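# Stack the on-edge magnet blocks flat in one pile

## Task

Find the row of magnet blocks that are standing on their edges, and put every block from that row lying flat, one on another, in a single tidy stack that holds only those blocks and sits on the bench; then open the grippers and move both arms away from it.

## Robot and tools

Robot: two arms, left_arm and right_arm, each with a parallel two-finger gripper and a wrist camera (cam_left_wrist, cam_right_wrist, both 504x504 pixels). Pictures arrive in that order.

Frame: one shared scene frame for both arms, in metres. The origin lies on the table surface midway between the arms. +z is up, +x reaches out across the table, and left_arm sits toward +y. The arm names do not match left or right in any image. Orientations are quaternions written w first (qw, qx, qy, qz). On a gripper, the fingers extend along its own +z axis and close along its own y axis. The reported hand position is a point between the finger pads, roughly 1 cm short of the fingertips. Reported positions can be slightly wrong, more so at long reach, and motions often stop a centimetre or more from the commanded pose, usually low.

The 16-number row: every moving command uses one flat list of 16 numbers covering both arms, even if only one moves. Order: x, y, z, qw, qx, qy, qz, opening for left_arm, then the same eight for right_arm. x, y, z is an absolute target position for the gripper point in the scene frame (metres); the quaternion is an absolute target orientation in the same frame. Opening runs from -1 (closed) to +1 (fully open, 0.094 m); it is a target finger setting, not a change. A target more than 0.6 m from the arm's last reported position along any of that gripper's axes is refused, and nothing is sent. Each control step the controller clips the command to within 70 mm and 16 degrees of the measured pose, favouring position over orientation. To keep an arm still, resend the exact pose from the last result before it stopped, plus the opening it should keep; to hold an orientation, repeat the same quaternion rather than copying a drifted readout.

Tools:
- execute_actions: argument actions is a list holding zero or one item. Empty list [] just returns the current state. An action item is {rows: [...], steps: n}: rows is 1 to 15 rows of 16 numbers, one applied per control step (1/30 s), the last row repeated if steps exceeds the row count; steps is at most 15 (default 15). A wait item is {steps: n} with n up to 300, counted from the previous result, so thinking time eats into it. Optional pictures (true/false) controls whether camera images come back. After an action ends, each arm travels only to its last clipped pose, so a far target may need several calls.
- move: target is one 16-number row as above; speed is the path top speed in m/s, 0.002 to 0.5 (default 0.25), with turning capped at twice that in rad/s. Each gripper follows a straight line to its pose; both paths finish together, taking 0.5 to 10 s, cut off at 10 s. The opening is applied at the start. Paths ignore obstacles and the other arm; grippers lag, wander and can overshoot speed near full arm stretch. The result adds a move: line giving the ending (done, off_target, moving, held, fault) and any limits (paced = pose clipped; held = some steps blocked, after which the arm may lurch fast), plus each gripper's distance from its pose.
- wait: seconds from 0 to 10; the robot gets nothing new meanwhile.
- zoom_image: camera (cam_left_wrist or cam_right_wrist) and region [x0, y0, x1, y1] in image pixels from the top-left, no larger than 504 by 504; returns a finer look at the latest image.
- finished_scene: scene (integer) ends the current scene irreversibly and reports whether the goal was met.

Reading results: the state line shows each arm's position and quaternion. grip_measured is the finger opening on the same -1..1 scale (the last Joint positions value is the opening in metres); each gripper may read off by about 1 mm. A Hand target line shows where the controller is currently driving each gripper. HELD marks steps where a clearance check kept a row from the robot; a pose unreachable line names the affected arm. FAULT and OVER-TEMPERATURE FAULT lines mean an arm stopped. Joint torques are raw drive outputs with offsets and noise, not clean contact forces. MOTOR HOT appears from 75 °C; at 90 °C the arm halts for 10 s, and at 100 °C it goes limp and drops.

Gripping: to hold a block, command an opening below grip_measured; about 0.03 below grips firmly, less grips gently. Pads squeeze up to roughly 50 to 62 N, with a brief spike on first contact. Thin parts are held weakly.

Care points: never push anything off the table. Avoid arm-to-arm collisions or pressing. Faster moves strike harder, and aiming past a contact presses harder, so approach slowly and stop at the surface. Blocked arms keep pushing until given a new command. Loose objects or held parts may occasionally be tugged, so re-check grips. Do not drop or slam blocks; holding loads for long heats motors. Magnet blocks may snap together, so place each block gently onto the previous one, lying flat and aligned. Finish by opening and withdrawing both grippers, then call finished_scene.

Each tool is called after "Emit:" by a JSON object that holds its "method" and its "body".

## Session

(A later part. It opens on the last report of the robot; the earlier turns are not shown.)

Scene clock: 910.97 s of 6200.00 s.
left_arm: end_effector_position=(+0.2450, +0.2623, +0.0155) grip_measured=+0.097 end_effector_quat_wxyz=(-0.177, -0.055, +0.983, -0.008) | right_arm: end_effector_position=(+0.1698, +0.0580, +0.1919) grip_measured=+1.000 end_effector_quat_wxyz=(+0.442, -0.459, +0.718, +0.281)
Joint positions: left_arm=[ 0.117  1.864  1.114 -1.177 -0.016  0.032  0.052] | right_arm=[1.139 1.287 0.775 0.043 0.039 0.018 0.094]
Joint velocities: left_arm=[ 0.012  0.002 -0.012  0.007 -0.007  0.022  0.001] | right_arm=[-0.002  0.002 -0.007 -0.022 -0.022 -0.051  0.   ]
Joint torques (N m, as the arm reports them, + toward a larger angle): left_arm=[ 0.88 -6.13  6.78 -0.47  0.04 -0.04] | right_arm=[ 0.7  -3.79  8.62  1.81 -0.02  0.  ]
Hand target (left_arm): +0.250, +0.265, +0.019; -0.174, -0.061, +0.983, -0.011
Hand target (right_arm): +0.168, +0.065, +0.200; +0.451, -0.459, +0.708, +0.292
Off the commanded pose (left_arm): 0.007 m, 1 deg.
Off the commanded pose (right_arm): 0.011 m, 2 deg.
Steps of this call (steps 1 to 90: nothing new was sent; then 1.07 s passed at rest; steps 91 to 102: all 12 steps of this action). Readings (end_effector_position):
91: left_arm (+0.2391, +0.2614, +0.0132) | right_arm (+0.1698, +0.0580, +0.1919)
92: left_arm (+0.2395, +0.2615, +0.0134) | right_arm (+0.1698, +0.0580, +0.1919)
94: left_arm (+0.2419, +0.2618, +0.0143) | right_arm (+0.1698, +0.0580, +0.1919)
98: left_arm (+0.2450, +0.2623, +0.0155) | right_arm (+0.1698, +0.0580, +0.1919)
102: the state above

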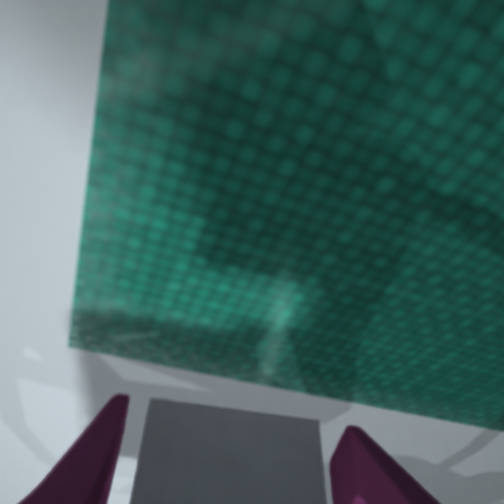

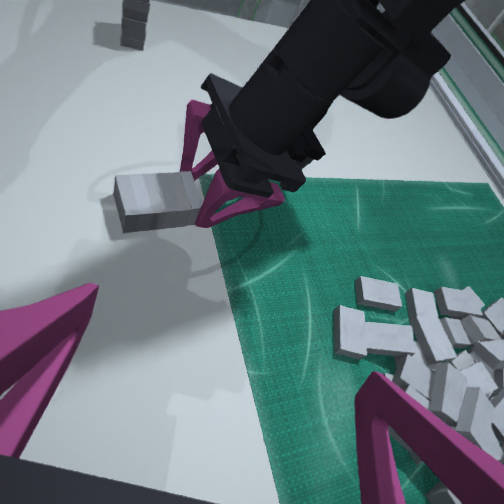

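Emit:
{"method": "execute_actions", "body": {"actions": [{"rows":[[0.248,0.2643,0.017,0.1737,0.0612,-0.983,0.0108,0.03,0.168,0.065,0.20,0.4509,-0.4586,0.7078,0.2922,1],[0.248,0.2643,0.017,0.1737,0.0612,-0.983,0.0108,-0.01,0.168,0.065,0.20,0.4509,-0.4586,0.7078,0.2922,1],[0.248,0.2643,0.017,0.1737,0.0612,-0.983,0.0108,-0.04,0.168,0.065,0.20,0.4509,-0.4586,0.7078,0.2922,1],[0.248,0.2643,0.017,0.1737,0.0612,-0.983,0.0108,-0.06,0.168,0.065,0.20,0.4509,-0.4586,0.7078,0.2922,1],[0.248,0.2643,0.017,0.1737,0.0612,-0.983,0.0108,-0.075,0.168,0.065,0.20,0.4509,-0.4586,0.7078,0.2922,1],[0.248,0.2643,0.017,0.1737,0.0612,-0.983,0.0108,-0.09,0.168,0.065,0.20,0.4509,-0.4586,0.7078,0.2922,1],[0.248,0.2643,0.017,0.1737,0.0612,-0.983,0.0108,-0.10,0.168,0.065,0.20,0.4509,-0.4586,0.7078,0.2922,1],[0.248,0.2643,0.017,0.1737,0.0612,-0.983,0.0108,-0.11,0.168,0.065,0.20,0.4509,-0.4586,0.7078,0.2922,1],[0.248,0.2643,0.017,0.1737,0.0612,-0.983,0.0108,-0.12,0.168,0.065,0.20,0.4509,-0.4586,0.7078,0.2922,1],[0.248,0.2643,0.017,0.1737,0.0612,-0.983,0.0108,-0.13,0.168,0.065,0.20,0.4509,-0.4586,0.7078,0.2922,1],[0.248,0.2643,0.017,0.1737,0.0612,-0.983,0.0108,-0.145,0.168,0.065,0.20,0.4509,-0.4586,0.7078,0.2922,1]],"steps":15}]}}

Scene clock: 927.83 s of 6200.00 s.
left_arm: end_effector_position=(+0.2450, +0.2622, +0.0155) grip_measured=-0.120 end_effector_quat_wxyz=(-0.177, -0.055, +0.983, -0.008) | right_arm: end_effector_position=(+0.1698, +0.0580, +0.1919) grip_measured=+1.000 end_effector_quat_wxyz=(+0.442, -0.459, +0.718, +0.281)
Joint positions: left_arm=[ 0.117  1.864  1.114 -1.177 -0.016  0.032  0.041] | right_arm=[1.139 1.287 0.775 0.043 0.039 0.018 0.094]
Joint velocities: left_arm=[ 0.022 -0.027  0.002 -0.066 -0.066 -0.022  0.   ] | right_arm=[ 0.002  0.007 -0.007 -0.022 -0.051  0.066  0.   ]
Joint torques (N m, as the arm reports them, + toward a larger angle): left_arm=[ 0.97 -6.31  5.76 -0.37  0.05 -0.05] | right_arm=[ 0.72 -3.83  8.71  1.8  -0.03  0.01]
Hand target (left_arm): +0.248, +0.264, +0.017; -0.174, -0.061, +0.983, -0.011
Hand target (right_arm): +0.168, +0.065, +0.200; +0.451, -0.459, +0.708, +0.292
Off the commanded pose (left_arm): 0.004 m, 1 deg.
Off the commanded pose (right_arm): 0.011 m, 2 deg.
Steps of this call (steps 1 to 90: nothing new was sent; then 13.37 s passed at rest; steps 91 to 105: all 15 steps of this action). Readings (end_effector_position):
91: left_arm (+0.2450, +0.2623, +0.0155) | right_arm (+0.1698, +0.0580, +0.1919)
92: left_arm (+0.2450, +0.2623, +0.0155) | right_arm (+0.1698, +0.0580, +0.1919)
94: left_arm (+0.2450, +0.2623, +0.0155) | right_arm (+0.1698, +0.0580, +0.1919)
98: left_arm (+0.2450, +0.2622, +0.0155) | right_arm (+0.1698, +0.0580, +0.1919)
105: the state above

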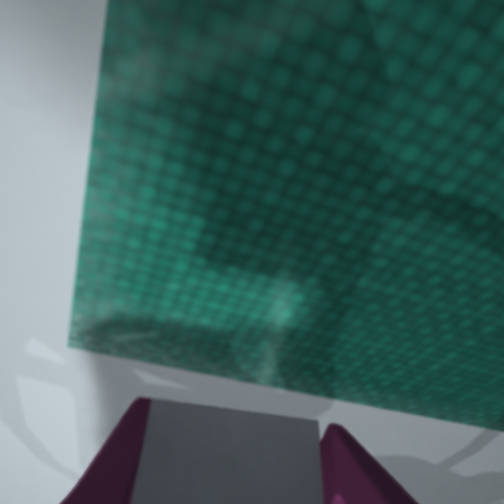

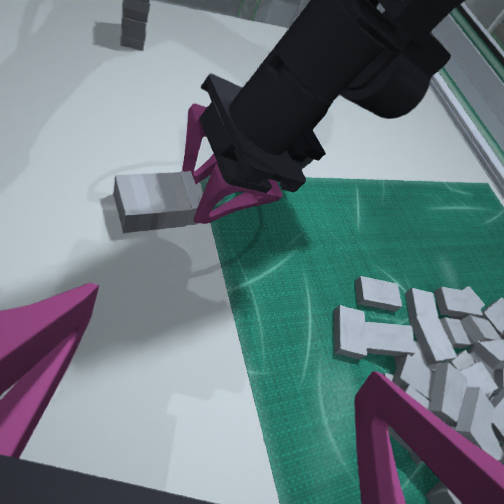

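Emit:
{"method": "zoom_image", "body": {"camera": "cam_right_wrist", "region": [160,160,230,240]}}

Emit:
{"method": "move", "body": {"target": [0.252,0.2645,0.075,0.1737,0.0612,-0.983,0.0108,-0.155,0.168,0.065,0.20,0.4509,-0.4586,0.7078,0.2922,1], "speed": 0.06}}

Region (160, 160, 230, 240) of cam_right_wrist's 504x504 image, scaled by 6.300, with more detail than that image has; it fills the left 441 columns of this view, and the rest is white.

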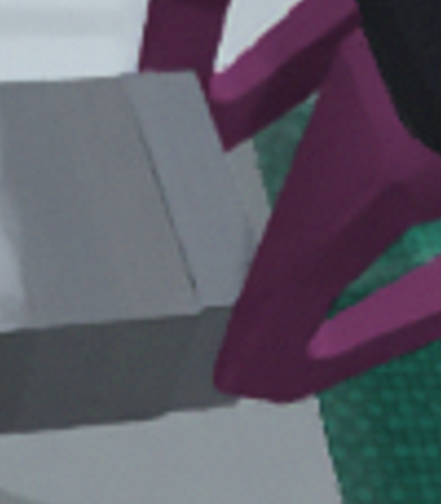

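Scene clock: 933.83 s of 6200.00 s.
left_arm: end_effector_position=(+0.2478, +0.2627, +0.0616) grip_measured=-0.120 end_effector_quat_wxyz=(-0.190, -0.055, +0.980, -0.009) | right_arm: end_effector_position=(+0.1698, +0.0579, +0.1919) grip_measured=+1.000 end_effector_quat_wxyz=(+0.441, -0.459, +0.718, +0.281)
Joint positions: left_arm=[ 0.117  1.827  1.256 -1.382 -0.016  0.032  0.041] | right_arm=[1.139 1.287 0.775 0.043 0.039 0.018 0.094]
Joint velocities: left_arm=[ 0.002 -0.002 -0.007  0.007 -0.066 -0.007 -0.   ] | right_arm=[ 0.012  0.002  0.012 -0.007 -0.007  0.022  0.   ]
Joint torques (N m, as the arm reports them, + toward a larger angle): left_arm=[ 0.73 -9.06  7.4  -0.6   0.05 -0.07] | right_arm=[ 0.61 -3.73  8.68  1.8  -0.04 -0.02]
Hand target (left_arm): +0.252, +0.264, +0.075; -0.174, -0.061, +0.983, -0.011
Hand target (right_arm): +0.168, +0.065, +0.200; +0.451, -0.459, +0.708, +0.292
Off the commanded pose (left_arm): 0.014 m, 2 deg.
Off the commanded pose (right_arm): 0.011 m, 2 deg.
After step 90, 1.50 s passed at rest.
move: off_target (left_arm, right_arm)

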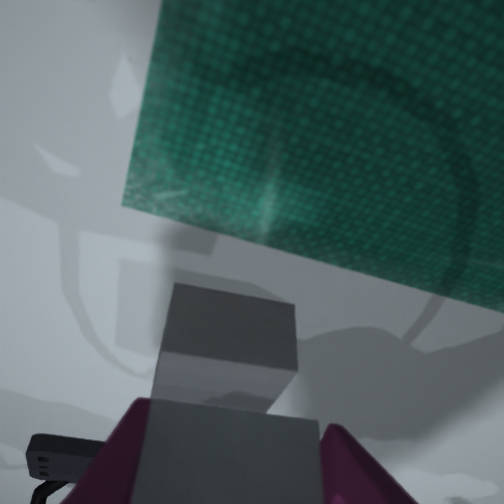

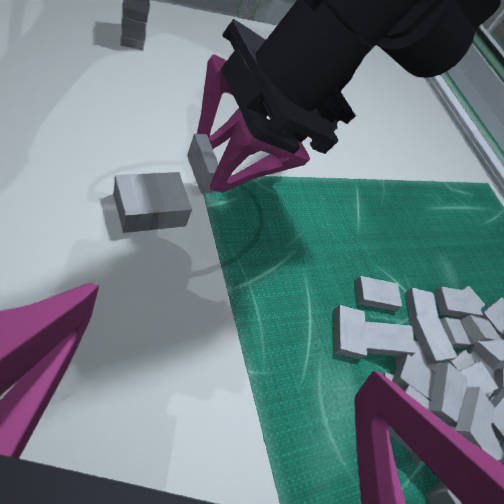

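Emit:
{"method": "move", "body": {"target": [0.405,0.389,0.095,0.5621,-0.1628,0.8028,0.1140,-0.155,0.168,0.065,0.20,0.4509,-0.4586,0.7078,0.2922,1], "speed": 0.15}}

Scene clock: 948.83 s of 6200.00 s.
left_arm: end_effector_position=(+0.4023, +0.3846, +0.0789) grip_measured=-0.120 end_effector_quat_wxyz=(+0.539, -0.172, +0.818, +0.104) | right_arm: end_effector_position=(+0.1698, +0.0580, +0.1919) grip_measured=+1.000 end_effector_quat_wxyz=(+0.442, -0.459, +0.718, +0.281)
Joint positions: left_arm=[ 0.359  1.645  0.462  0.774 -0.008 -0.021  0.041] | right_arm=[1.139 1.287 0.775 0.043 0.039 0.018 0.094]
Joint velocities: left_arm=[-0.007  0.017 -0.007  0.007  0.051 -0.007 -0.   ] | right_arm=[-0.002 -0.032  0.007  0.051 -0.051  0.007  0.   ]
Joint torques (N m, as the arm reports them, + toward a larger angle): left_arm=[ 1.01 -4.95  5.36  2.07  0.08 -0.04] | right_arm=[ 0.72 -3.79  8.81  1.8  -0.03 -0.01]
Hand target (left_arm): +0.406, +0.390, +0.091; +0.561, -0.173, +0.802, +0.107
Hand target (right_arm): +0.168, +0.065, +0.200; +0.451, -0.459, +0.708, +0.292
Off the commanded pose (left_arm): 0.017 m, 4 deg.
Off the commanded pose (right_arm): 0.011 m, 2 deg.
After step 90, 5.90 s passed at rest.
move: off_target (left_arm, right_arm)

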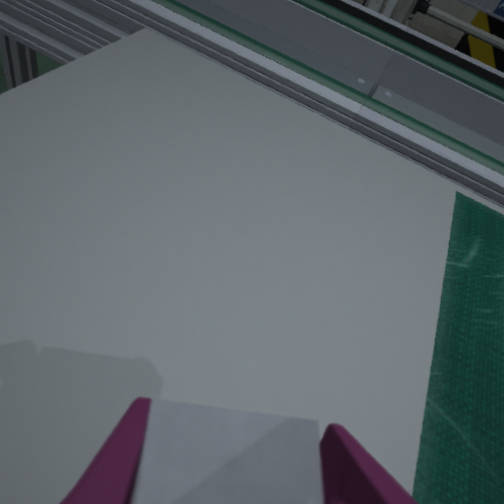

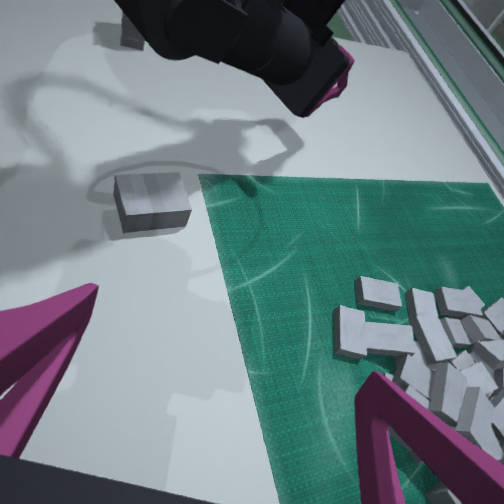

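Emit:
{"method": "move", "body": {"target": [0.405,0.388,0.045,0.5835,-0.1558,0.7886,0.1153,-0.155,0.168,0.065,0.20,0.4509,-0.4586,0.7078,0.2922,1], "speed": 0.06}}

Scene clock: 962.47 s of 6200.00 s.
left_arm: end_effector_position=(+0.4037, +0.3833, +0.0334) grip_measured=-0.120 end_effector_quat_wxyz=(+0.565, -0.159, +0.802, +0.109) | right_arm: end_effector_position=(+0.1698, +0.0579, +0.1919) grip_measured=+1.000 end_effector_quat_wxyz=(+0.441, -0.459, +0.718, +0.281)
Joint positions: left_arm=[ 0.359  1.965  0.4    1.22   0.002 -0.005  0.041] | right_arm=[1.139 1.287 0.775 0.043 0.039 0.018 0.094]
Joint velocities: left_arm=[-0.012 -0.002 -0.002 -0.022  0.007  0.066 -0.001] | right_arm=[-0.007  0.017 -0.007  0.037  0.022 -0.022  0.   ]
Joint torques (N m, as the arm reports them, + toward a larger angle): left_arm=[ 1.09 -5.65  2.97  2.14  0.12  0.03] | right_arm=[ 0.75 -3.85  8.69  1.81 -0.01 -0.01]
Hand target (left_arm): +0.405, +0.388, +0.044; +0.583, -0.156, +0.789, +0.115
Hand target (right_arm): +0.168, +0.065, +0.200; +0.451, -0.459, +0.708, +0.292
Off the commanded pose (left_arm): 0.013 m, 3 deg.
Off the commanded pose (right_arm): 0.011 m, 2 deg.
After step 90, 9.03 s passed at rest.
move: off_target (left_arm, right_arm)

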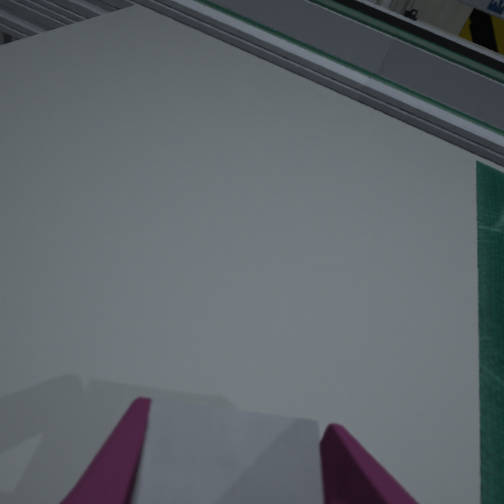

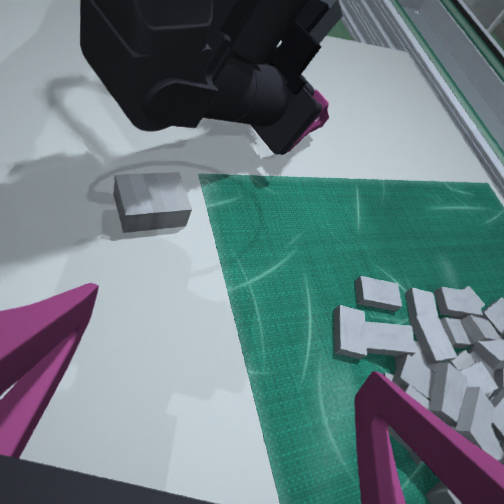

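Emit:
{"method": "move", "body": {"target": [0.405,0.388,0.030,0.5835,-0.1558,0.7886,0.1153,-0.155,0.29,0.06,0.19,0.3743,-0.6050,0.5876,0.3854,1], "speed": 0.15}}

Scene clock: 975.87 s of 6200.00 s.
left_arm: end_effector_position=(+0.4028, +0.3829, +0.0182) grip_measured=-0.120 end_effector_quat_wxyz=(+0.564, -0.159, +0.803, +0.109) | right_arm: end_effector_position=(+0.2848, +0.0593, +0.1816) grip_measured=+1.000 end_effector_quat_wxyz=(-0.368, +0.602, -0.598, -0.381)
Joint positions: left_arm=[ 0.359  2.055  0.4    1.307  0.002 -0.005  0.041] | right_arm=[ 0.618  1.725  1.183 -0.145 -0.805 -0.521  0.094]
Joint velocities: left_arm=[ 0.007 -0.007  0.002 -0.081 -0.022  0.007 -0.   ] | right_arm=[-0.007 -0.022  0.002 -0.022 -0.066 -0.066  0.   ]
Joint torques (N m, as the arm reports them, + toward a larger angle): left_arm=[ 1.11 -6.06  2.65  2.14  0.07  0.05] | right_arm=[-0.45 -7.22 10.28  1.15 -0.53 -0.05]
Hand target (left_arm): +0.405, +0.388, +0.030; +0.583, -0.156, +0.789, +0.115
Hand target (right_arm): +0.288, +0.062, +0.192; -0.375, +0.604, -0.588, -0.386
Off the commanded pose (left_arm): 0.013 m, 3 deg.
Off the commanded pose (right_arm): 0.010 m, 2 deg.
After step 90, 8.23 s passed at rest.
move: off_target (left_arm)

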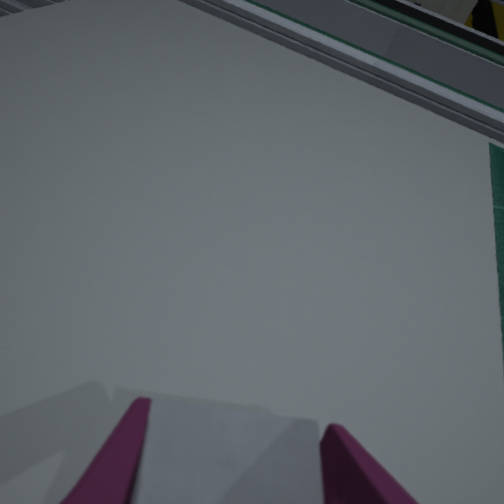

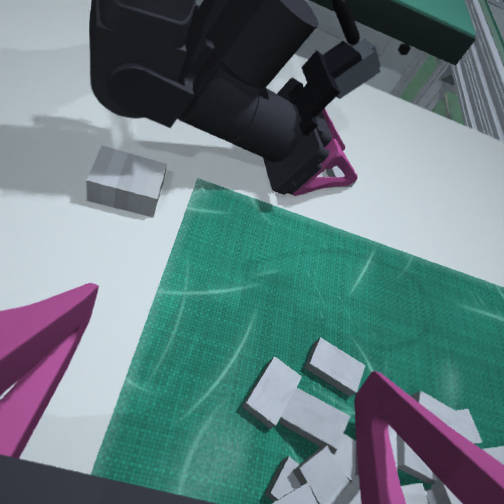

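Emit:
{"method": "zoom_image", "body": {"camera": "cam_right_wrist", "region": [270,110,390,210]}}

Region (270, 110, 390, 210) of cam_right_wrist's 504x504 image, scaled by 4.200, with more detail than that image has.

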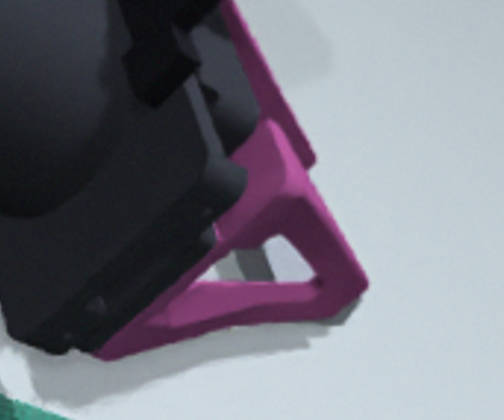

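Emit:
{"method": "execute_actions", "body": {"actions": [{"rows":[[0.405,0.388,0.029,0.5835,-0.1558,0.7886,0.1153,-0.155,0.29,0.06,0.19,0.3743,-0.6050,0.5876,0.3854,1],[0.405,0.388,0.028,0.5835,-0.1558,0.7886,0.1153,-0.155,0.29,0.06,0.19,0.3743,-0.6050,0.5876,0.3854,1],[0.405,0.388,0.027,0.5835,-0.1558,0.7886,0.1153,-0.155,0.29,0.06,0.19,0.3743,-0.6050,0.5876,0.3854,1],[0.405,0.388,0.026,0.5835,-0.1558,0.7886,0.1153,-0.155,0.29,0.06,0.19,0.3743,-0.6050,0.5876,0.3854,1],[0.405,0.388,0.025,0.5835,-0.1558,0.7886,0.1153,-0.155,0.29,0.06,0.19,0.3743,-0.6050,0.5876,0.3854,1]],"steps":12}]}}

Scene clock: 983.33 s of 6200.00 s.
left_arm: end_effector_position=(+0.4026, +0.3828, +0.0146) grip_measured=-0.120 end_effector_quat_wxyz=(+0.565, -0.159, +0.802, +0.109) | right_arm: end_effector_position=(+0.2836, +0.0592, +0.1814) grip_measured=+1.000 end_effector_quat_wxyz=(-0.367, +0.605, -0.594, -0.381)
Joint positions: left_arm=[ 0.359  2.083  0.4    1.339  0.002 -0.005  0.041] | right_arm=[ 0.618  1.725  1.183 -0.149 -0.811 -0.531  0.094]
Joint velocities: left_arm=[-0.007  0.002 -0.022  0.007  0.022 -0.022 -0.001] | right_arm=[ 0.002 -0.002  0.007  0.037  0.022 -0.022  0.   ]
Joint torques (N m, as the arm reports them, + toward a larger angle): left_arm=[ 1.11 -5.96  2.71  2.08  0.08  0.03] | right_arm=[-1.08 -6.98 10.08  1.18 -0.51 -0.04]
Hand target (left_arm): +0.405, +0.388, +0.025; +0.583, -0.156, +0.789, +0.115
Hand target (right_arm): +0.290, +0.060, +0.190; -0.375, +0.605, -0.588, -0.385
Off the commanded pose (left_arm): 0.012 m, 3 deg.
Off the commanded pose (right_arm): 0.011 m, 1 deg.
Steps of this call (steps 1 to 90: nothing new was sent; then 4.07 s passed at rest; steps 91 to 102: all 12 steps of this action). Readings (end_effector_position):
91: left_arm (+0.4028, +0.3829, +0.0184) | right_arm (+0.2842, +0.0592, +0.1812)
92: left_arm (+0.4028, +0.3829, +0.0182) | right_arm (+0.2840, +0.0592, +0.1813)
94: left_arm (+0.4027, +0.3829, +0.0170) | right_arm (+0.2838, +0.0592, +0.1813)
98: left_arm (+0.4025, +0.3827, +0.0145) | right_arm (+0.2836, +0.0592, +0.1814)
102: the state above

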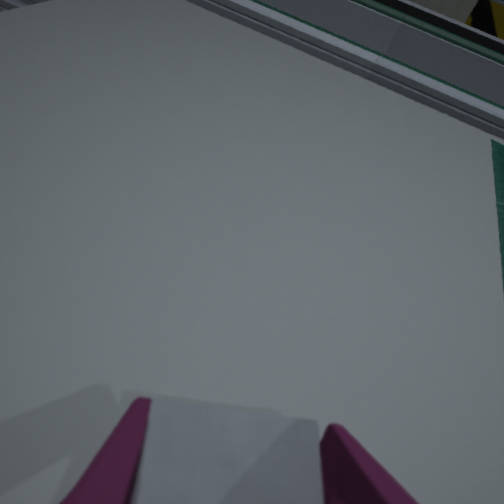

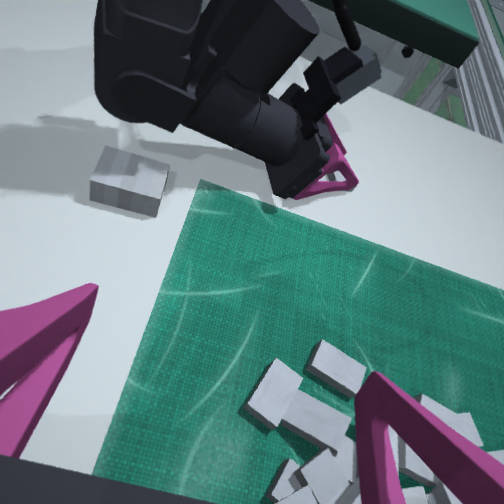

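Emit:
{"method": "execute_actions", "body": {"actions": [{"rows":[[0.405,0.388,0.024,0.5835,-0.1558,0.7886,0.1153,-0.155,0.29,0.06,0.19,0.3743,-0.6050,0.5876,0.3854,1],[0.405,0.388,0.023,0.5835,-0.1558,0.7886,0.1153,-0.155,0.29,0.06,0.19,0.3743,-0.6050,0.5876,0.3854,1],[0.405,0.388,0.022,0.5835,-0.1558,0.7886,0.1153,-0.155,0.29,0.06,0.19,0.3743,-0.6050,0.5876,0.3854,1],[0.405,0.388,0.021,0.5835,-0.1558,0.7886,0.1153,-0.155,0.29,0.06,0.19,0.3743,-0.6050,0.5876,0.3854,1],[0.405,0.388,0.020,0.5835,-0.1558,0.7886,0.1153,-0.155,0.29,0.06,0.19,0.3743,-0.6050,0.5876,0.3854,1]],"steps":12}]}}

Scene clock: 988.33 s of 6200.00 s.
left_arm: end_effector_position=(+0.4035, +0.3830, +0.0144) grip_measured=-0.120 end_effector_quat_wxyz=(+0.572, -0.158, +0.797, +0.110) | right_arm: end_effector_position=(+0.2834, +0.0593, +0.1815) grip_measured=+1.000 end_effector_quat_wxyz=(-0.367, +0.606, -0.594, -0.382)
Joint positions: left_arm=[ 0.359  2.111  0.4    1.385  0.003 -0.005  0.041] | right_arm=[ 0.618  1.725  1.183 -0.149 -0.812 -0.531  0.094]
Joint velocities: left_arm=[ 0.002  0.012 -0.007  0.007  0.037  0.037 -0.001] | right_arm=[ 0.007  0.007 -0.007  0.037 -0.066 -0.007  0.   ]
Joint torques (N m, as the arm reports them, + toward a larger angle): left_arm=[ 1.   -5.68  2.79  1.92  0.07  0.06] | right_arm=[-1.11 -7.04 10.15  1.2  -0.5  -0.04]
Hand target (left_arm): +0.405, +0.388, +0.020; +0.583, -0.156, +0.789, +0.115
Hand target (right_arm): +0.290, +0.060, +0.190; -0.375, +0.605, -0.588, -0.385
Off the commanded pose (left_arm): 0.008 m, 2 deg.
Off the commanded pose (right_arm): 0.011 m, 1 deg.
Steps of this call (steps 1 to 90: nothing new was sent; then 1.60 s passed at rest; steps 91 to 102: all 12 steps of this action). Readings (end_effector_position):
91: left_arm (+0.4027, +0.3828, +0.0146) | right_arm (+0.2835, +0.0592, +0.1814)
92: left_arm (+0.4027, +0.3828, +0.0145) | right_arm (+0.2835, +0.0592, +0.1814)
94: left_arm (+0.4029, +0.3829, +0.0142) | right_arm (+0.2835, +0.0592, +0.1814)
98: left_arm (+0.4034, +0.3830, +0.0143) | right_arm (+0.2834, +0.0593, +0.1815)
102: the state above

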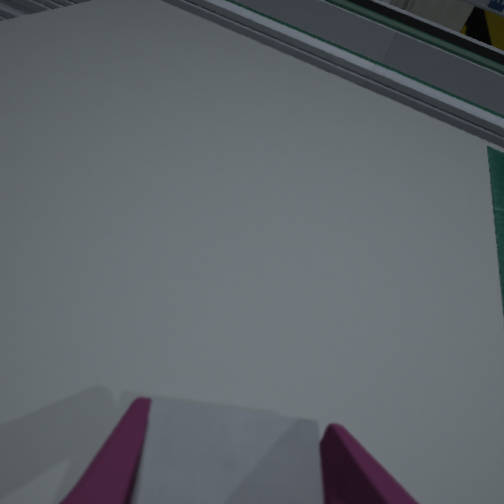

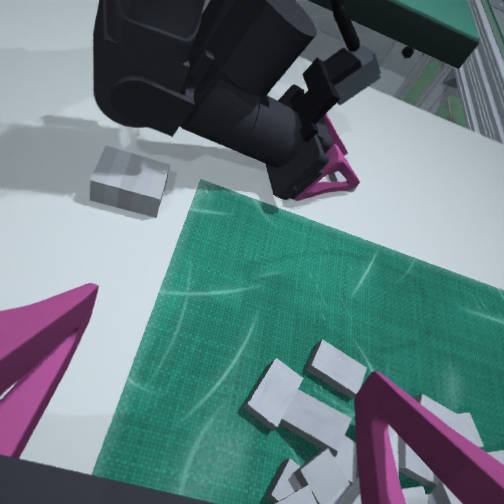

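Emit:
{"method": "zoom_image", "body": {"camera": "cam_right_wrist", "region": [260,120,380,220]}}

Region (260, 120, 380, 220) of cam_right_wrist's 504x504 image, scaled by 4.200, with more detail than that image has.

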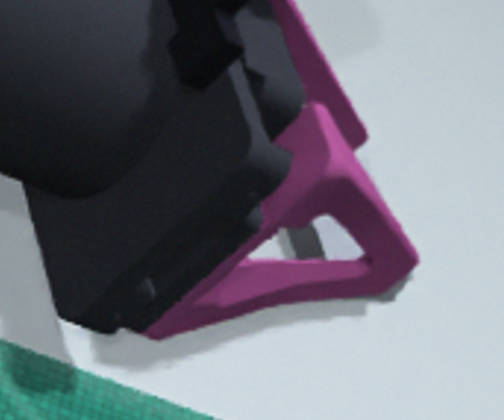

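Emit:
{"method": "execute_actions", "body": {"actions": [{"rows":[[0.405,0.388,0.023,0.5835,-0.1558,0.7886,0.1153,-0.155,0.29,0.06,0.19,0.3743,-0.6050,0.5876,0.3854,1],[0.405,0.388,0.025,0.5835,-0.1558,0.7886,0.1153,-0.155,0.29,0.06,0.19,0.3743,-0.6050,0.5876,0.3854,1],[0.405,0.388,0.026,0.5835,-0.1558,0.7886,0.1153,-0.155,0.29,0.06,0.19,0.3743,-0.6050,0.5876,0.3854,1],[0.405,0.388,0.026,0.5835,-0.1558,0.7886,0.1153,-0.13,0.29,0.06,0.19,0.3743,-0.6050,0.5876,0.3854,1],[0.405,0.388,0.026,0.5835,-0.1558,0.7886,0.1153,-0.11,0.29,0.06,0.19,0.3743,-0.6050,0.5876,0.3854,1],[0.405,0.388,0.026,0.5835,-0.1558,0.7886,0.1153,-0.09,0.29,0.06,0.19,0.3743,-0.6050,0.5876,0.3854,1],[0.405,0.388,0.026,0.5835,-0.1558,0.7886,0.1153,-0.05,0.29,0.06,0.19,0.3743,-0.6050,0.5876,0.3854,1],[0.405,0.388,0.026,0.5835,-0.1558,0.7886,0.1153,0.0,0.29,0.06,0.19,0.3743,-0.6050,0.5876,0.3854,1],[0.405,0.388,0.026,0.5835,-0.1558,0.7886,0.1153,0.2,0.29,0.06,0.19,0.3743,-0.6050,0.5876,0.3854,1],[0.405,0.388,0.026,0.5835,-0.1558,0.7886,0.1153,0.5,0.29,0.06,0.19,0.3743,-0.6050,0.5876,0.3854,1],[0.405,0.388,0.026,0.5835,-0.1558,0.7886,0.1153,1,0.29,0.06,0.19,0.3743,-0.6050,0.5876,0.3854,1]],"steps":15}]}}

Scene clock: 1004.20 s of 6200.00 s.
left_arm: end_effector_position=(+0.4033, +0.3829, +0.0137) grip_measured=+1.000 end_effector_quat_wxyz=(+0.572, -0.158, +0.798, +0.110) | right_arm: end_effector_position=(+0.2834, +0.0592, +0.1814) grip_measured=+1.000 end_effector_quat_wxyz=(-0.367, +0.606, -0.594, -0.382)
Joint positions: left_arm=[ 0.359  2.112  0.4    1.384  0.003 -0.005  0.094] | right_arm=[ 0.618  1.725  1.183 -0.149 -0.812 -0.531  0.094]
Joint velocities: left_arm=[-0.002 -0.007 -0.007  0.007  0.022 -0.037  0.   ] | right_arm=[ 0.002 -0.007 -0.002  0.022 -0.051  0.066  0.   ]
Joint torques (N m, as the arm reports them, + toward a larger angle): left_arm=[ 1.15 -8.7   2.5   1.66  0.06  0.04] | right_arm=[-1.08 -6.99 10.17  1.17 -0.48 -0.04]
Hand target (left_arm): +0.405, +0.388, +0.026; +0.584, -0.156, +0.789, +0.115
Hand target (right_arm): +0.290, +0.060, +0.190; -0.375, +0.605, -0.588, -0.385
Off the commanded pose (left_arm): 0.013 m, 2 deg.
Off the commanded pose (right_arm): 0.011 m, 1 deg.
Steps of this call (steps 1 to 90: nothing new was sent; then 12.37 s passed at rest; steps 91 to 105: all 15 steps of this action). Readings (end_effector_position):
91: left_arm (+0.4035, +0.3830, +0.0144) | right_arm (+0.2834, +0.0593, +0.1815)
92: left_arm (+0.4035, +0.3830, +0.0144) | right_arm (+0.2834, +0.0592, +0.1814)
94: left_arm (+0.4035, +0.3830, +0.0143) | right_arm (+0.2834, +0.0592, +0.1814)
98: left_arm (+0.4035, +0.3830, +0.0142) | right_arm (+0.2834, +0.0592, +0.1814)
105: the state above

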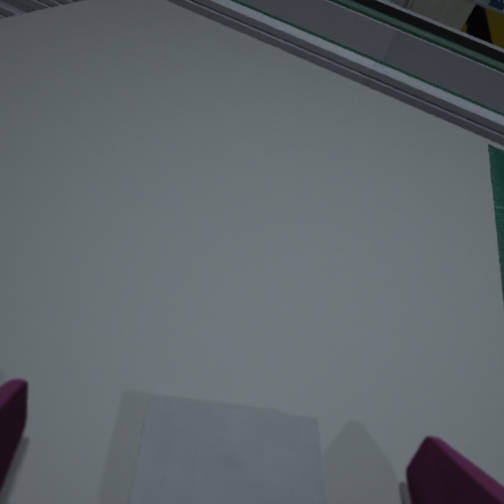

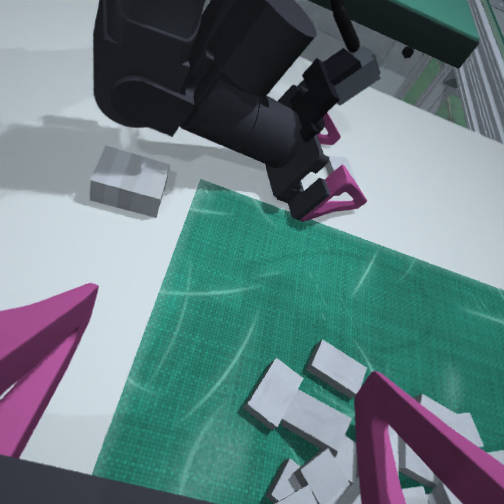

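Emit:
{"method": "move", "body": {"target": [0.400,0.386,0.10,0.5835,-0.1558,0.7886,0.1153,1,0.29,0.06,0.19,0.3743,-0.6050,0.5876,0.3854,1], "speed": 0.2}}

Emit:
{"method": "move", "body": {"target": [0.238,0.2625,0.065,0.1737,0.0612,-0.983,0.0108,1,0.29,0.06,0.19,0.3743,-0.6050,0.5876,0.3854,1], "speed": 0.3}}

Scene clock: 1021.13 s of 6200.00 s.
left_arm: end_effector_position=(+0.3945, +0.3793, +0.0832) grip_measured=+1.000 end_effector_quat_wxyz=(+0.565, -0.159, +0.803, +0.109) | right_arm: end_effector_position=(+0.2835, +0.0592, +0.1814) grip_measured=+1.000 end_effector_quat_wxyz=(-0.367, +0.606, -0.594, -0.382)
Joint positions: left_arm=[ 0.359  1.647  0.39   0.912  0.003 -0.004  0.094] | right_arm=[ 0.618  1.725  1.183 -0.149 -0.811 -0.531  0.094]
Joint velocities: left_arm=[ 0.002 -0.022 -0.007 -0.037 -0.037 -0.051  0.   ] | right_arm=[-0.007  0.007 -0.017  0.051  0.007 -0.051  0.   ]
Joint torques (N m, as the arm reports them, + toward a larger angle): left_arm=[ 1.13 -6.75  6.89  1.66  0.08  0.06] | right_arm=[-1.08 -7.03 10.11  1.18 -0.49 -0.03]
Hand target (left_arm): +0.400, +0.386, +0.102; +0.584, -0.156, +0.789, +0.115
Hand target (right_arm): +0.290, +0.060, +0.190; -0.375, +0.605, -0.588, -0.385
Off the commanded pose (left_arm): 0.019 m, 3 deg.
Off the commanded pose (right_arm): 0.011 m, 1 deg.
After step 90, 12.70 s passed at rest.
move: off_target (left_arm, right_arm)

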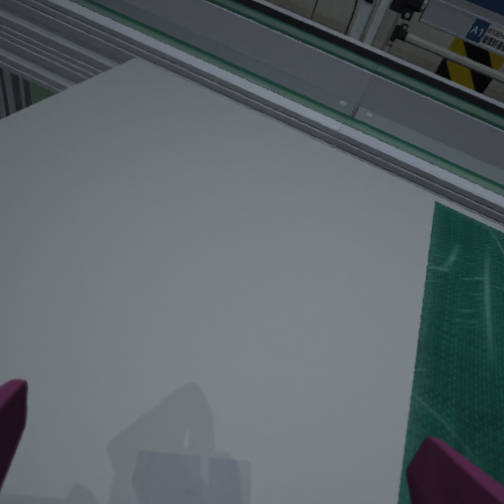

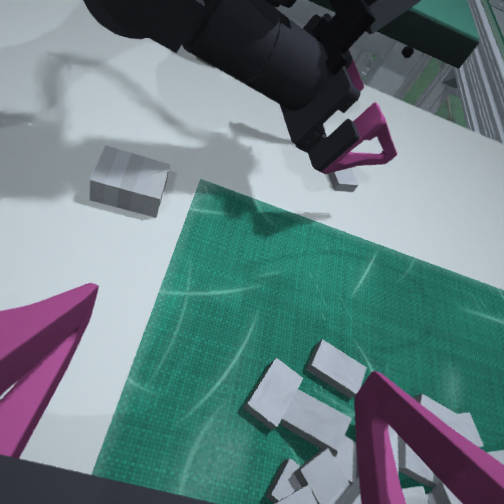

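Scene clock: 1024.40 s of 6200.00 s.
left_arm: end_effector_position=(+0.2307, +0.2646, +0.0631) grip_measured=+1.000 end_effector_quat_wxyz=(-0.181, -0.061, +0.982, +0.003) | right_arm: end_effector_position=(+0.2835, +0.0592, +0.1814) grip_measured=+1.000 end_effector_quat_wxyz=(-0.367, +0.606, -0.594, -0.382)
Joint positions: left_arm=[ 0.12   1.746  1.169 -1.356 -0.037  0.018  0.094] | right_arm=[ 0.618  1.725  1.183 -0.149 -0.811 -0.531  0.094]
Joint velocities: left_arm=[ 0.002  0.002  0.002 -0.007 -0.007  0.022  0.   ] | right_arm=[-0.012 -0.002 -0.012 -0.066 -0.081 -0.007  0.   ]
Joint torques (N m, as the arm reports them, + toward a larger angle): left_arm=[-1.06 -5.77  7.58 -0.51  0.05 -0.09] | right_arm=[-1.12 -7.01 10.18  1.17 -0.5  -0.02]
Hand target (left_arm): +0.236, +0.262, +0.069; -0.175, -0.060, +0.983, +0.001
Hand target (right_arm): +0.290, +0.060, +0.190; -0.375, +0.605, -0.588, -0.385
Off the commanded pose (left_arm): 0.008 m, 2 deg.
Off the commanded pose (right_arm): 0.011 m, 1 deg.
move: off_target (right_arm)

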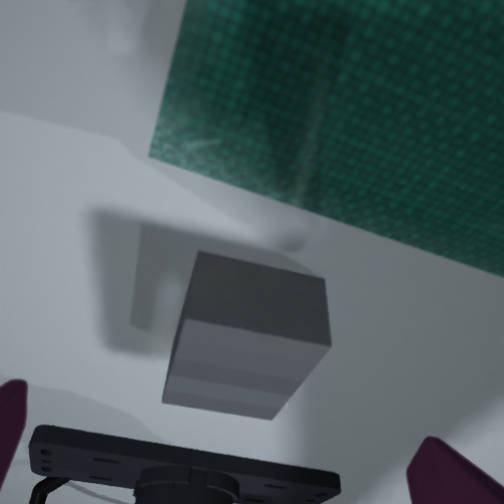

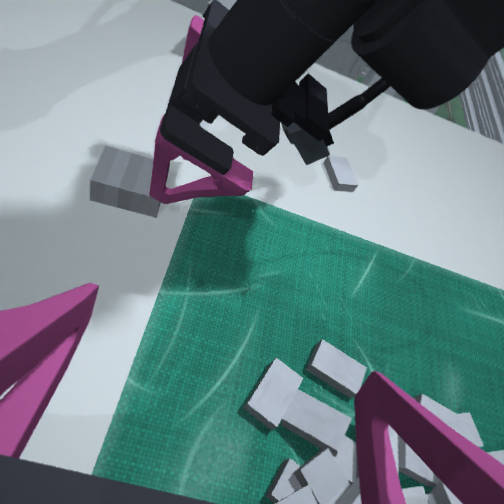

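Emit:
{"method": "move", "body": {"target": [0.2365,0.2615,0.0135,0.1737,0.0612,-0.983,0.0108,0.4,0.29,0.06,0.19,0.3743,-0.6050,0.5876,0.3854,1], "speed": 0.07}}

Scene clock: 1029.97 s of 6200.00 s.
left_arm: end_effector_position=(+0.2343, +0.2617, +0.0156) grip_measured=+0.403 end_effector_quat_wxyz=(-0.179, -0.061, +0.982, -0.006) | right_arm: end_effector_position=(+0.2835, +0.0592, +0.1814) grip_measured=+1.000 end_effector_quat_wxyz=(-0.367, +0.606, -0.594, -0.382)
Joint positions: left_arm=[ 0.12   1.833  1.071 -1.17  -0.018  0.022  0.066] | right_arm=[ 0.618  1.725  1.183 -0.149 -0.811 -0.531  0.094]
Joint velocities: left_arm=[ 0.017  0.002 -0.007  0.007  0.037 -0.051 -0.001] | right_arm=[ 0.002  0.017 -0.002 -0.081  0.037 -0.022  0.   ]
Joint torques (N m, as the arm reports them, + toward a larger angle): left_arm=[ 0.32 -6.13  4.21 -0.24  0.08  0.  ] | right_arm=[-1.06 -7.01 10.1   1.17 -0.52 -0.05]
Hand target (left_arm): +0.237, +0.262, +0.013; -0.174, -0.061, +0.983, -0.011
Hand target (right_arm): +0.290, +0.060, +0.190; -0.375, +0.605, -0.588, -0.385
Off the commanded pose (left_arm): 0.003 m, 1 deg.
Off the commanded pose (right_arm): 0.011 m, 1 deg.
After step 90, 1.37 s passed at rest.
move: off_target (right_arm)

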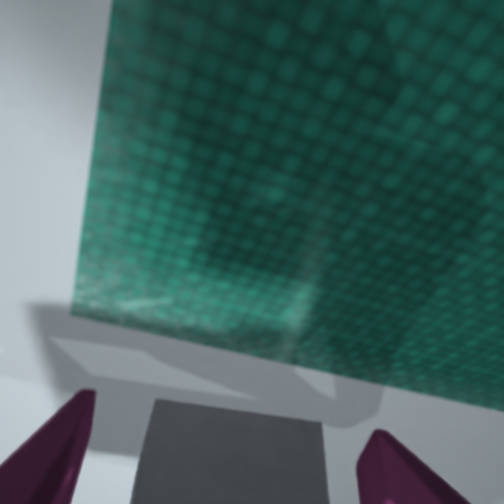

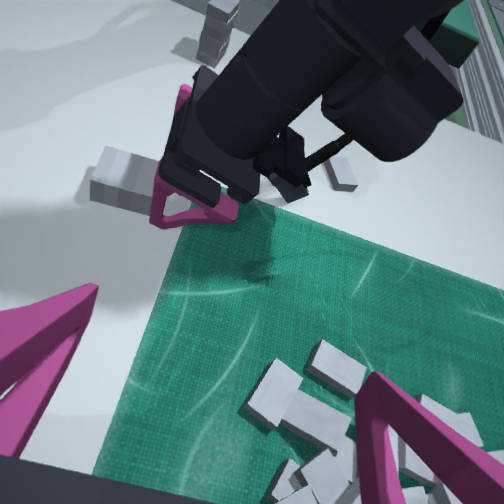

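Emit:
{"method": "zoom_image", "body": {"camera": "cam_right_wrist", "region": [80,135,200,235]}}

Region (80, 135, 200, 235) of cam_right_wrist's 504x504 image, scaled by 4.200, with more detail than that image has.

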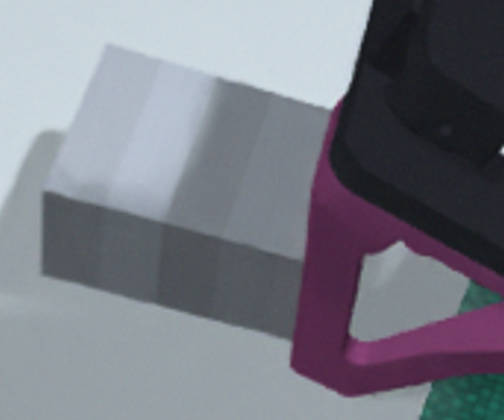

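Emit:
{"method": "execute_actions", "body": {"actions": [{"rows":[[0.2365,0.2615,0.0135,0.1737,0.0612,-0.983,0.0108,0.2,0.29,0.06,0.19,0.3743,-0.6050,0.5876,0.3854,1],[0.2365,0.2615,0.0135,0.1737,0.0612,-0.983,0.0108,0.05,0.29,0.06,0.19,0.3743,-0.6050,0.5876,0.3854,1],[0.2365,0.2615,0.0135,0.1737,0.0612,-0.983,0.0108,0.0,0.29,0.06,0.19,0.3743,-0.6050,0.5876,0.3854,1],[0.2365,0.2615,0.0135,0.1737,0.0612,-0.983,0.0108,0.0,0.29,0.06,0.19,0.3743,-0.6050,0.5876,0.3854,1],[0.2365,0.2615,0.0135,0.1737,0.0612,-0.983,0.0108,-0.03,0.29,0.06,0.19,0.3743,-0.6050,0.5876,0.3854,1],[0.2365,0.2615,0.0135,0.1737,0.0612,-0.983,0.0108,-0.05,0.29,0.06,0.19,0.3743,-0.6050,0.5876,0.3854,1],[0.2365,0.2615,0.0135,0.1737,0.0612,-0.983,0.0108,-0.07,0.29,0.06,0.19,0.3743,-0.6050,0.5876,0.3854,1],[0.2365,0.2615,0.0135,0.1737,0.0612,-0.983,0.0108,-0.085,0.29,0.06,0.19,0.3743,-0.6050,0.5876,0.3854,1],[0.2365,0.2615,0.0135,0.1737,0.0612,-0.983,0.0108,-0.10,0.29,0.06,0.19,0.3743,-0.6050,0.5876,0.3854,1],[0.2365,0.2615,0.0135,0.1737,0.0612,-0.983,0.0108,-0.11,0.29,0.06,0.19,0.3743,-0.6050,0.5876,0.3854,1],[0.2365,0.2615,0.0135,0.1737,0.0612,-0.983,0.0108,-0.12,0.29,0.06,0.19,0.3743,-0.6050,0.5876,0.3854,1],[0.2365,0.2615,0.0135,0.1737,0.0612,-0.983,0.0108,-0.13,0.29,0.06,0.19,0.3743,-0.6050,0.5876,0.3854,1],[0.2365,0.2615,0.0135,0.1737,0.0612,-0.983,0.0108,-0.14,0.29,0.06,0.19,0.3743,-0.6050,0.5876,0.3854,1],[0.2365,0.2615,0.0135,0.1737,0.0612,-0.983,0.0108,-0.155,0.29,0.06,0.19,0.3743,-0.6050,0.5876,0.3854,1]],"steps":15}]}}

Scene clock: 1043.00 s of 6200.00 s.
left_arm: end_effector_position=(+0.2349, +0.2614, +0.0154) grip_measured=-0.121 end_effector_quat_wxyz=(-0.178, -0.061, +0.982, -0.007) | right_arm: end_effector_position=(+0.2835, +0.0592, +0.1814) grip_measured=+1.000 end_effector_quat_wxyz=(-0.367, +0.606, -0.594, -0.382)
Joint positions: left_arm=[ 0.12   1.833  1.071 -1.167 -0.016  0.022  0.041] | right_arm=[ 0.618  1.725  1.183 -0.149 -0.811 -0.531  0.094]
Joint velocities: left_arm=[-0.012  0.012 -0.012  0.022 -0.051 -0.022 -0.   ] | right_arm=[-0.017  0.012 -0.017  0.022 -0.066  0.007  0.   ]
Joint torques (N m, as the arm reports them, + toward a larger angle): left_arm=[ 0.29 -6.15  4.29 -0.22  0.06  0.01] | right_arm=[-1.05 -7.05 10.14  1.17 -0.51 -0.04]
Hand target (left_arm): +0.236, +0.262, +0.013; -0.174, -0.061, +0.983, -0.011
Hand target (right_arm): +0.290, +0.060, +0.190; -0.375, +0.605, -0.588, -0.385
Off the commanded pose (left_arm): 0.002 m, 1 deg.
Off the commanded pose (right_arm): 0.011 m, 1 deg.
Steps of this call (steps 1 to 90: nothing new was sent; then 9.53 s passed at rest; steps 91 to 105: all 15 steps of this action). Readings (end_effector_position):
91: left_arm (+0.2347, +0.2618, +0.0154) | right_arm (+0.2835, +0.0592, +0.1814)
92: left_arm (+0.2347, +0.2618, +0.0154) | right_arm (+0.2835, +0.0592, +0.1814)
94: left_arm (+0.2347, +0.2618, +0.0154) | right_arm (+0.2835, +0.0592, +0.1814)
98: left_arm (+0.2348, +0.2614, +0.0154) | right_arm (+0.2835, +0.0592, +0.1814)
105: the state above

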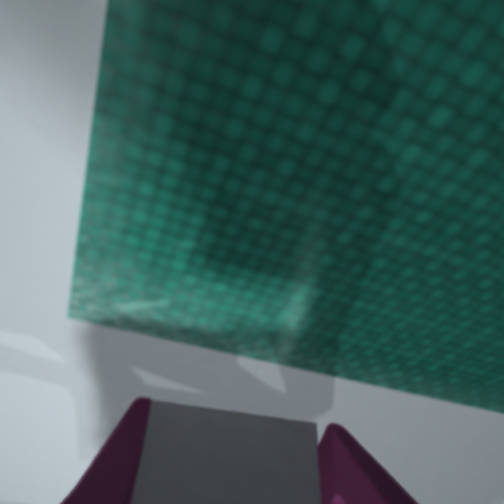

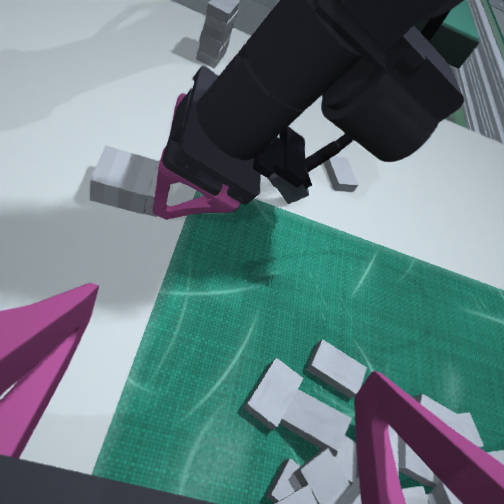

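Emit:
{"method": "move", "body": {"target": [0.242,0.2625,0.07,0.1737,0.0612,-0.983,0.0108,-0.155,0.29,0.06,0.19,0.3743,-0.6050,0.5876,0.3854,1], "speed": 0.1}}

Emit:
{"method": "move", "body": {"target": [0.405,0.388,0.085,0.5835,-0.1558,0.7886,0.1153,-0.155,0.29,0.06,0.19,0.3743,-0.6050,0.5876,0.3854,1], "speed": 0.2}}

Scene clock: 1047.60 s of 6200.00 s.
left_arm: end_effector_position=(+0.2380, +0.2619, +0.0579) grip_measured=-0.121 end_effector_quat_wxyz=(-0.188, -0.060, +0.980, -0.008) | right_arm: end_effector_position=(+0.2835, +0.0592, +0.1814) grip_measured=+1.000 end_effector_quat_wxyz=(-0.367, +0.606, -0.594, -0.382)
Joint positions: left_arm=[ 0.12   1.792  1.198 -1.354 -0.016  0.023  0.041] | right_arm=[ 0.618  1.725  1.183 -0.149 -0.811 -0.531  0.094]
Joint velocities: left_arm=[-0.007  0.027 -0.027 -0.066  0.022  0.066 -0.001] | right_arm=[-0.002 -0.017 -0.007  0.081  0.095 -0.007  0.   ]
Joint torques (N m, as the arm reports them, + toward a larger angle): left_arm=[ 0.38 -8.46  7.34 -0.62  0.07  0.  ] | right_arm=[-1.11 -7.   10.06  1.18 -0.51 -0.03]
Hand target (left_arm): +0.241, +0.262, +0.070; -0.174, -0.061, +0.983, -0.011
Hand target (right_arm): +0.290, +0.060, +0.190; -0.375, +0.605, -0.588, -0.385
Off the commanded pose (left_arm): 0.013 m, 2 deg.
Off the commanded pose (right_arm): 0.011 m, 1 deg.
After step 90, 0.50 s passed at rest.
move: off_target (left_arm, right_arm)

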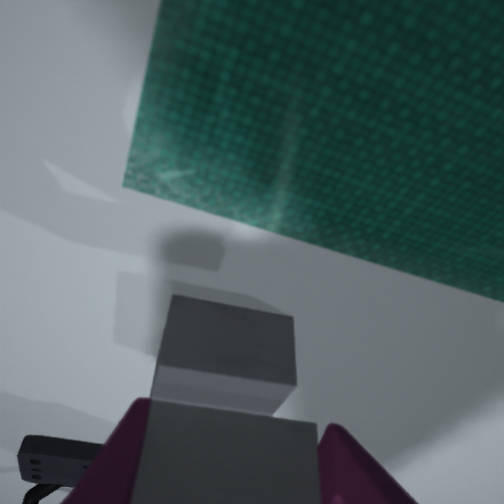

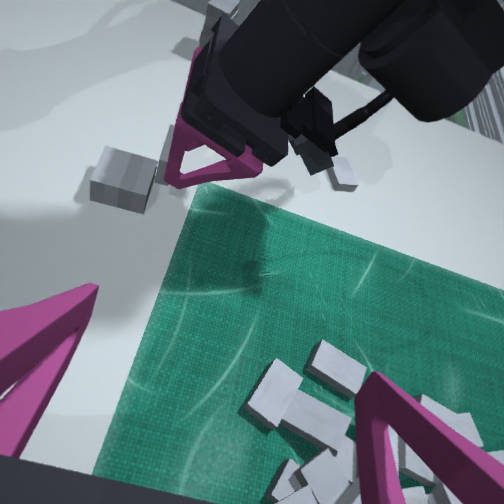

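Scene clock: 1052.50 s of 6200.00 s.
left_arm: end_effector_position=(+0.4031, +0.3842, +0.0680) grip_measured=-0.121 end_effector_quat_wxyz=(+0.561, -0.166, +0.805, +0.105) | right_arm: end_effector_position=(+0.2835, +0.0592, +0.1814) grip_measured=+1.000 end_effector_quat_wxyz=(-0.367, +0.606, -0.594, -0.382)
Joint positions: left_arm=[ 0.362  1.749  0.419  0.972  0.003 -0.018  0.041] | right_arm=[ 0.618  1.725  1.183 -0.149 -0.811 -0.531  0.094]
Joint velocities: left_arm=[-0.012  0.007  0.002  0.022  0.022 -0.066  0.   ] | right_arm=[ 0.007  0.002  0.002  0.022 -0.081 -0.007  0.   ]
Joint torques (N m, as the arm reports them, + toward a larger angle): left_arm=[ 0.97 -5.09  4.57  2.11  0.07 -0.05] | right_arm=[-1.01 -6.96 10.1   1.16 -0.51 -0.07]
Hand target (left_arm): +0.406, +0.389, +0.081; +0.583, -0.166, +0.788, +0.108
Hand target (right_arm): +0.290, +0.060, +0.190; -0.375, +0.605, -0.588, -0.385
Off the commanded pose (left_arm): 0.017 m, 4 deg.
Off the commanded pose (right_arm): 0.011 m, 1 deg.
move: off_target (left_arm, right_arm)

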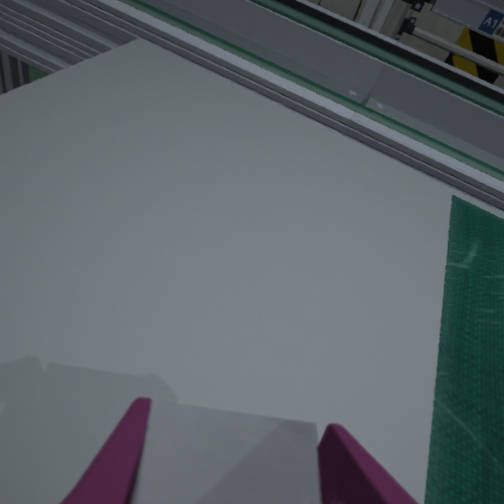

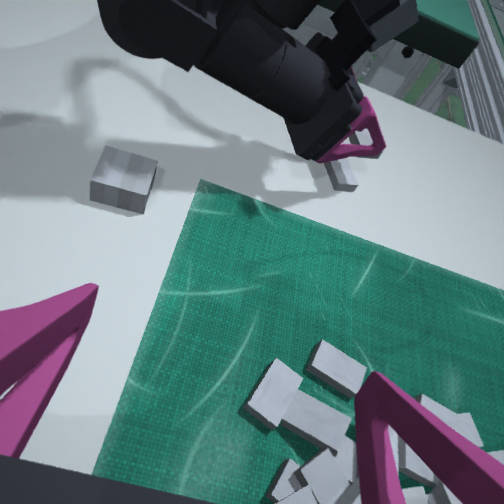

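Emit:
{"method": "move", "body": {"target": [0.405,0.387,0.045,0.5835,-0.1558,0.7886,0.1153,-0.155,0.29,0.06,0.19,0.3743,-0.6050,0.5876,0.3854,1], "speed": 0.07}}

Scene clock: 1059.60 s of 6200.00 s.
left_arm: end_effector_position=(+0.4028, +0.3841, +0.0335) grip_measured=-0.121 end_effector_quat_wxyz=(+0.564, -0.161, +0.802, +0.109) | right_arm: end_effector_position=(+0.2835, +0.0592, +0.1814) grip_measured=+1.000 end_effector_quat_wxyz=(-0.367, +0.606, -0.594, -0.382)
Joint positions: left_arm=[ 0.362  1.963  0.398  1.219  0.003 -0.006  0.041] | right_arm=[ 0.618  1.725  1.183 -0.149 -0.811 -0.531  0.094]
Joint velocities: left_arm=[ 0.007 -0.002  0.002 -0.007 -0.037 -0.007 -0.001] | right_arm=[-0.032  0.017  0.007 -0.007  0.037 -0.066  0.   ]
Joint torques (N m, as the arm reports them, + toward a larger angle): left_arm=[ 0.55 -5.64  2.79  2.12  0.02  0.02] | right_arm=[-1.06 -7.05 10.14  1.19 -0.5  -0.04]
Hand target (left_arm): +0.405, +0.387, +0.044; +0.583, -0.156, +0.789, +0.115
Hand target (right_arm): +0.290, +0.060, +0.190; -0.375, +0.605, -0.588, -0.385
Off the commanded pose (left_arm): 0.012 m, 3 deg.
Off the commanded pose (right_arm): 0.011 m, 1 deg.
After step 90, 2.97 s passed at rest.
move: off_target (left_arm, right_arm)

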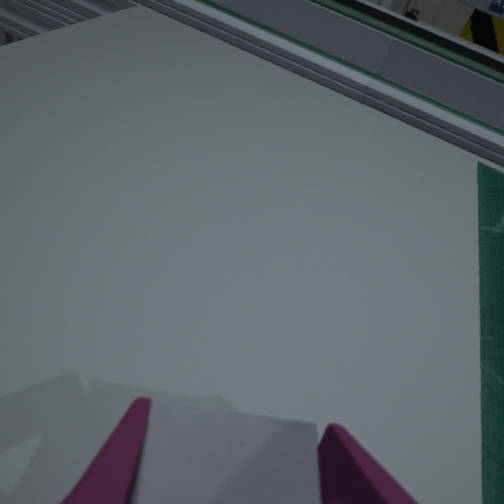

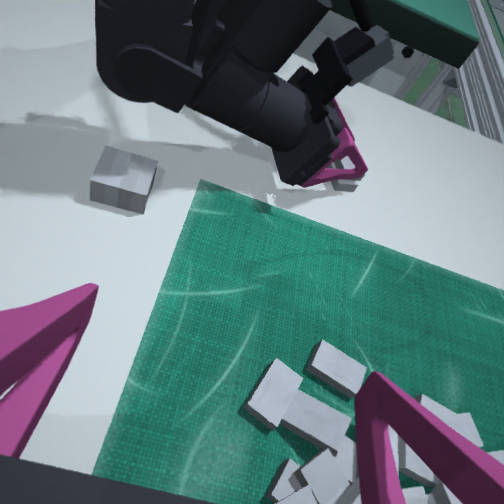

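Emit:
{"method": "zoom_image", "body": {"camera": "cam_right_wrist", "region": [290,120,390,210]}}

Region (290, 120, 390, 210) of cam_right_wrist's 504x504 image, scaled by 5.040, with more detail than that image has; it fills the top 454 rows of this view, and the rest is white.

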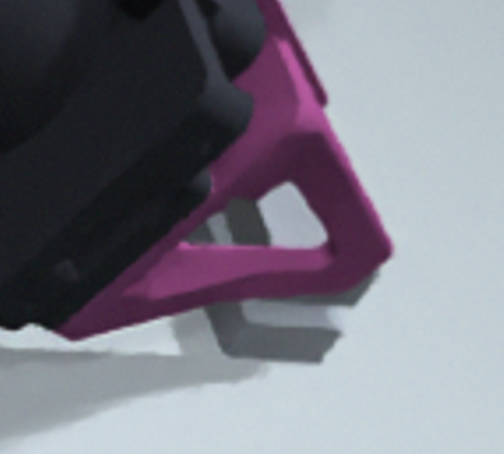

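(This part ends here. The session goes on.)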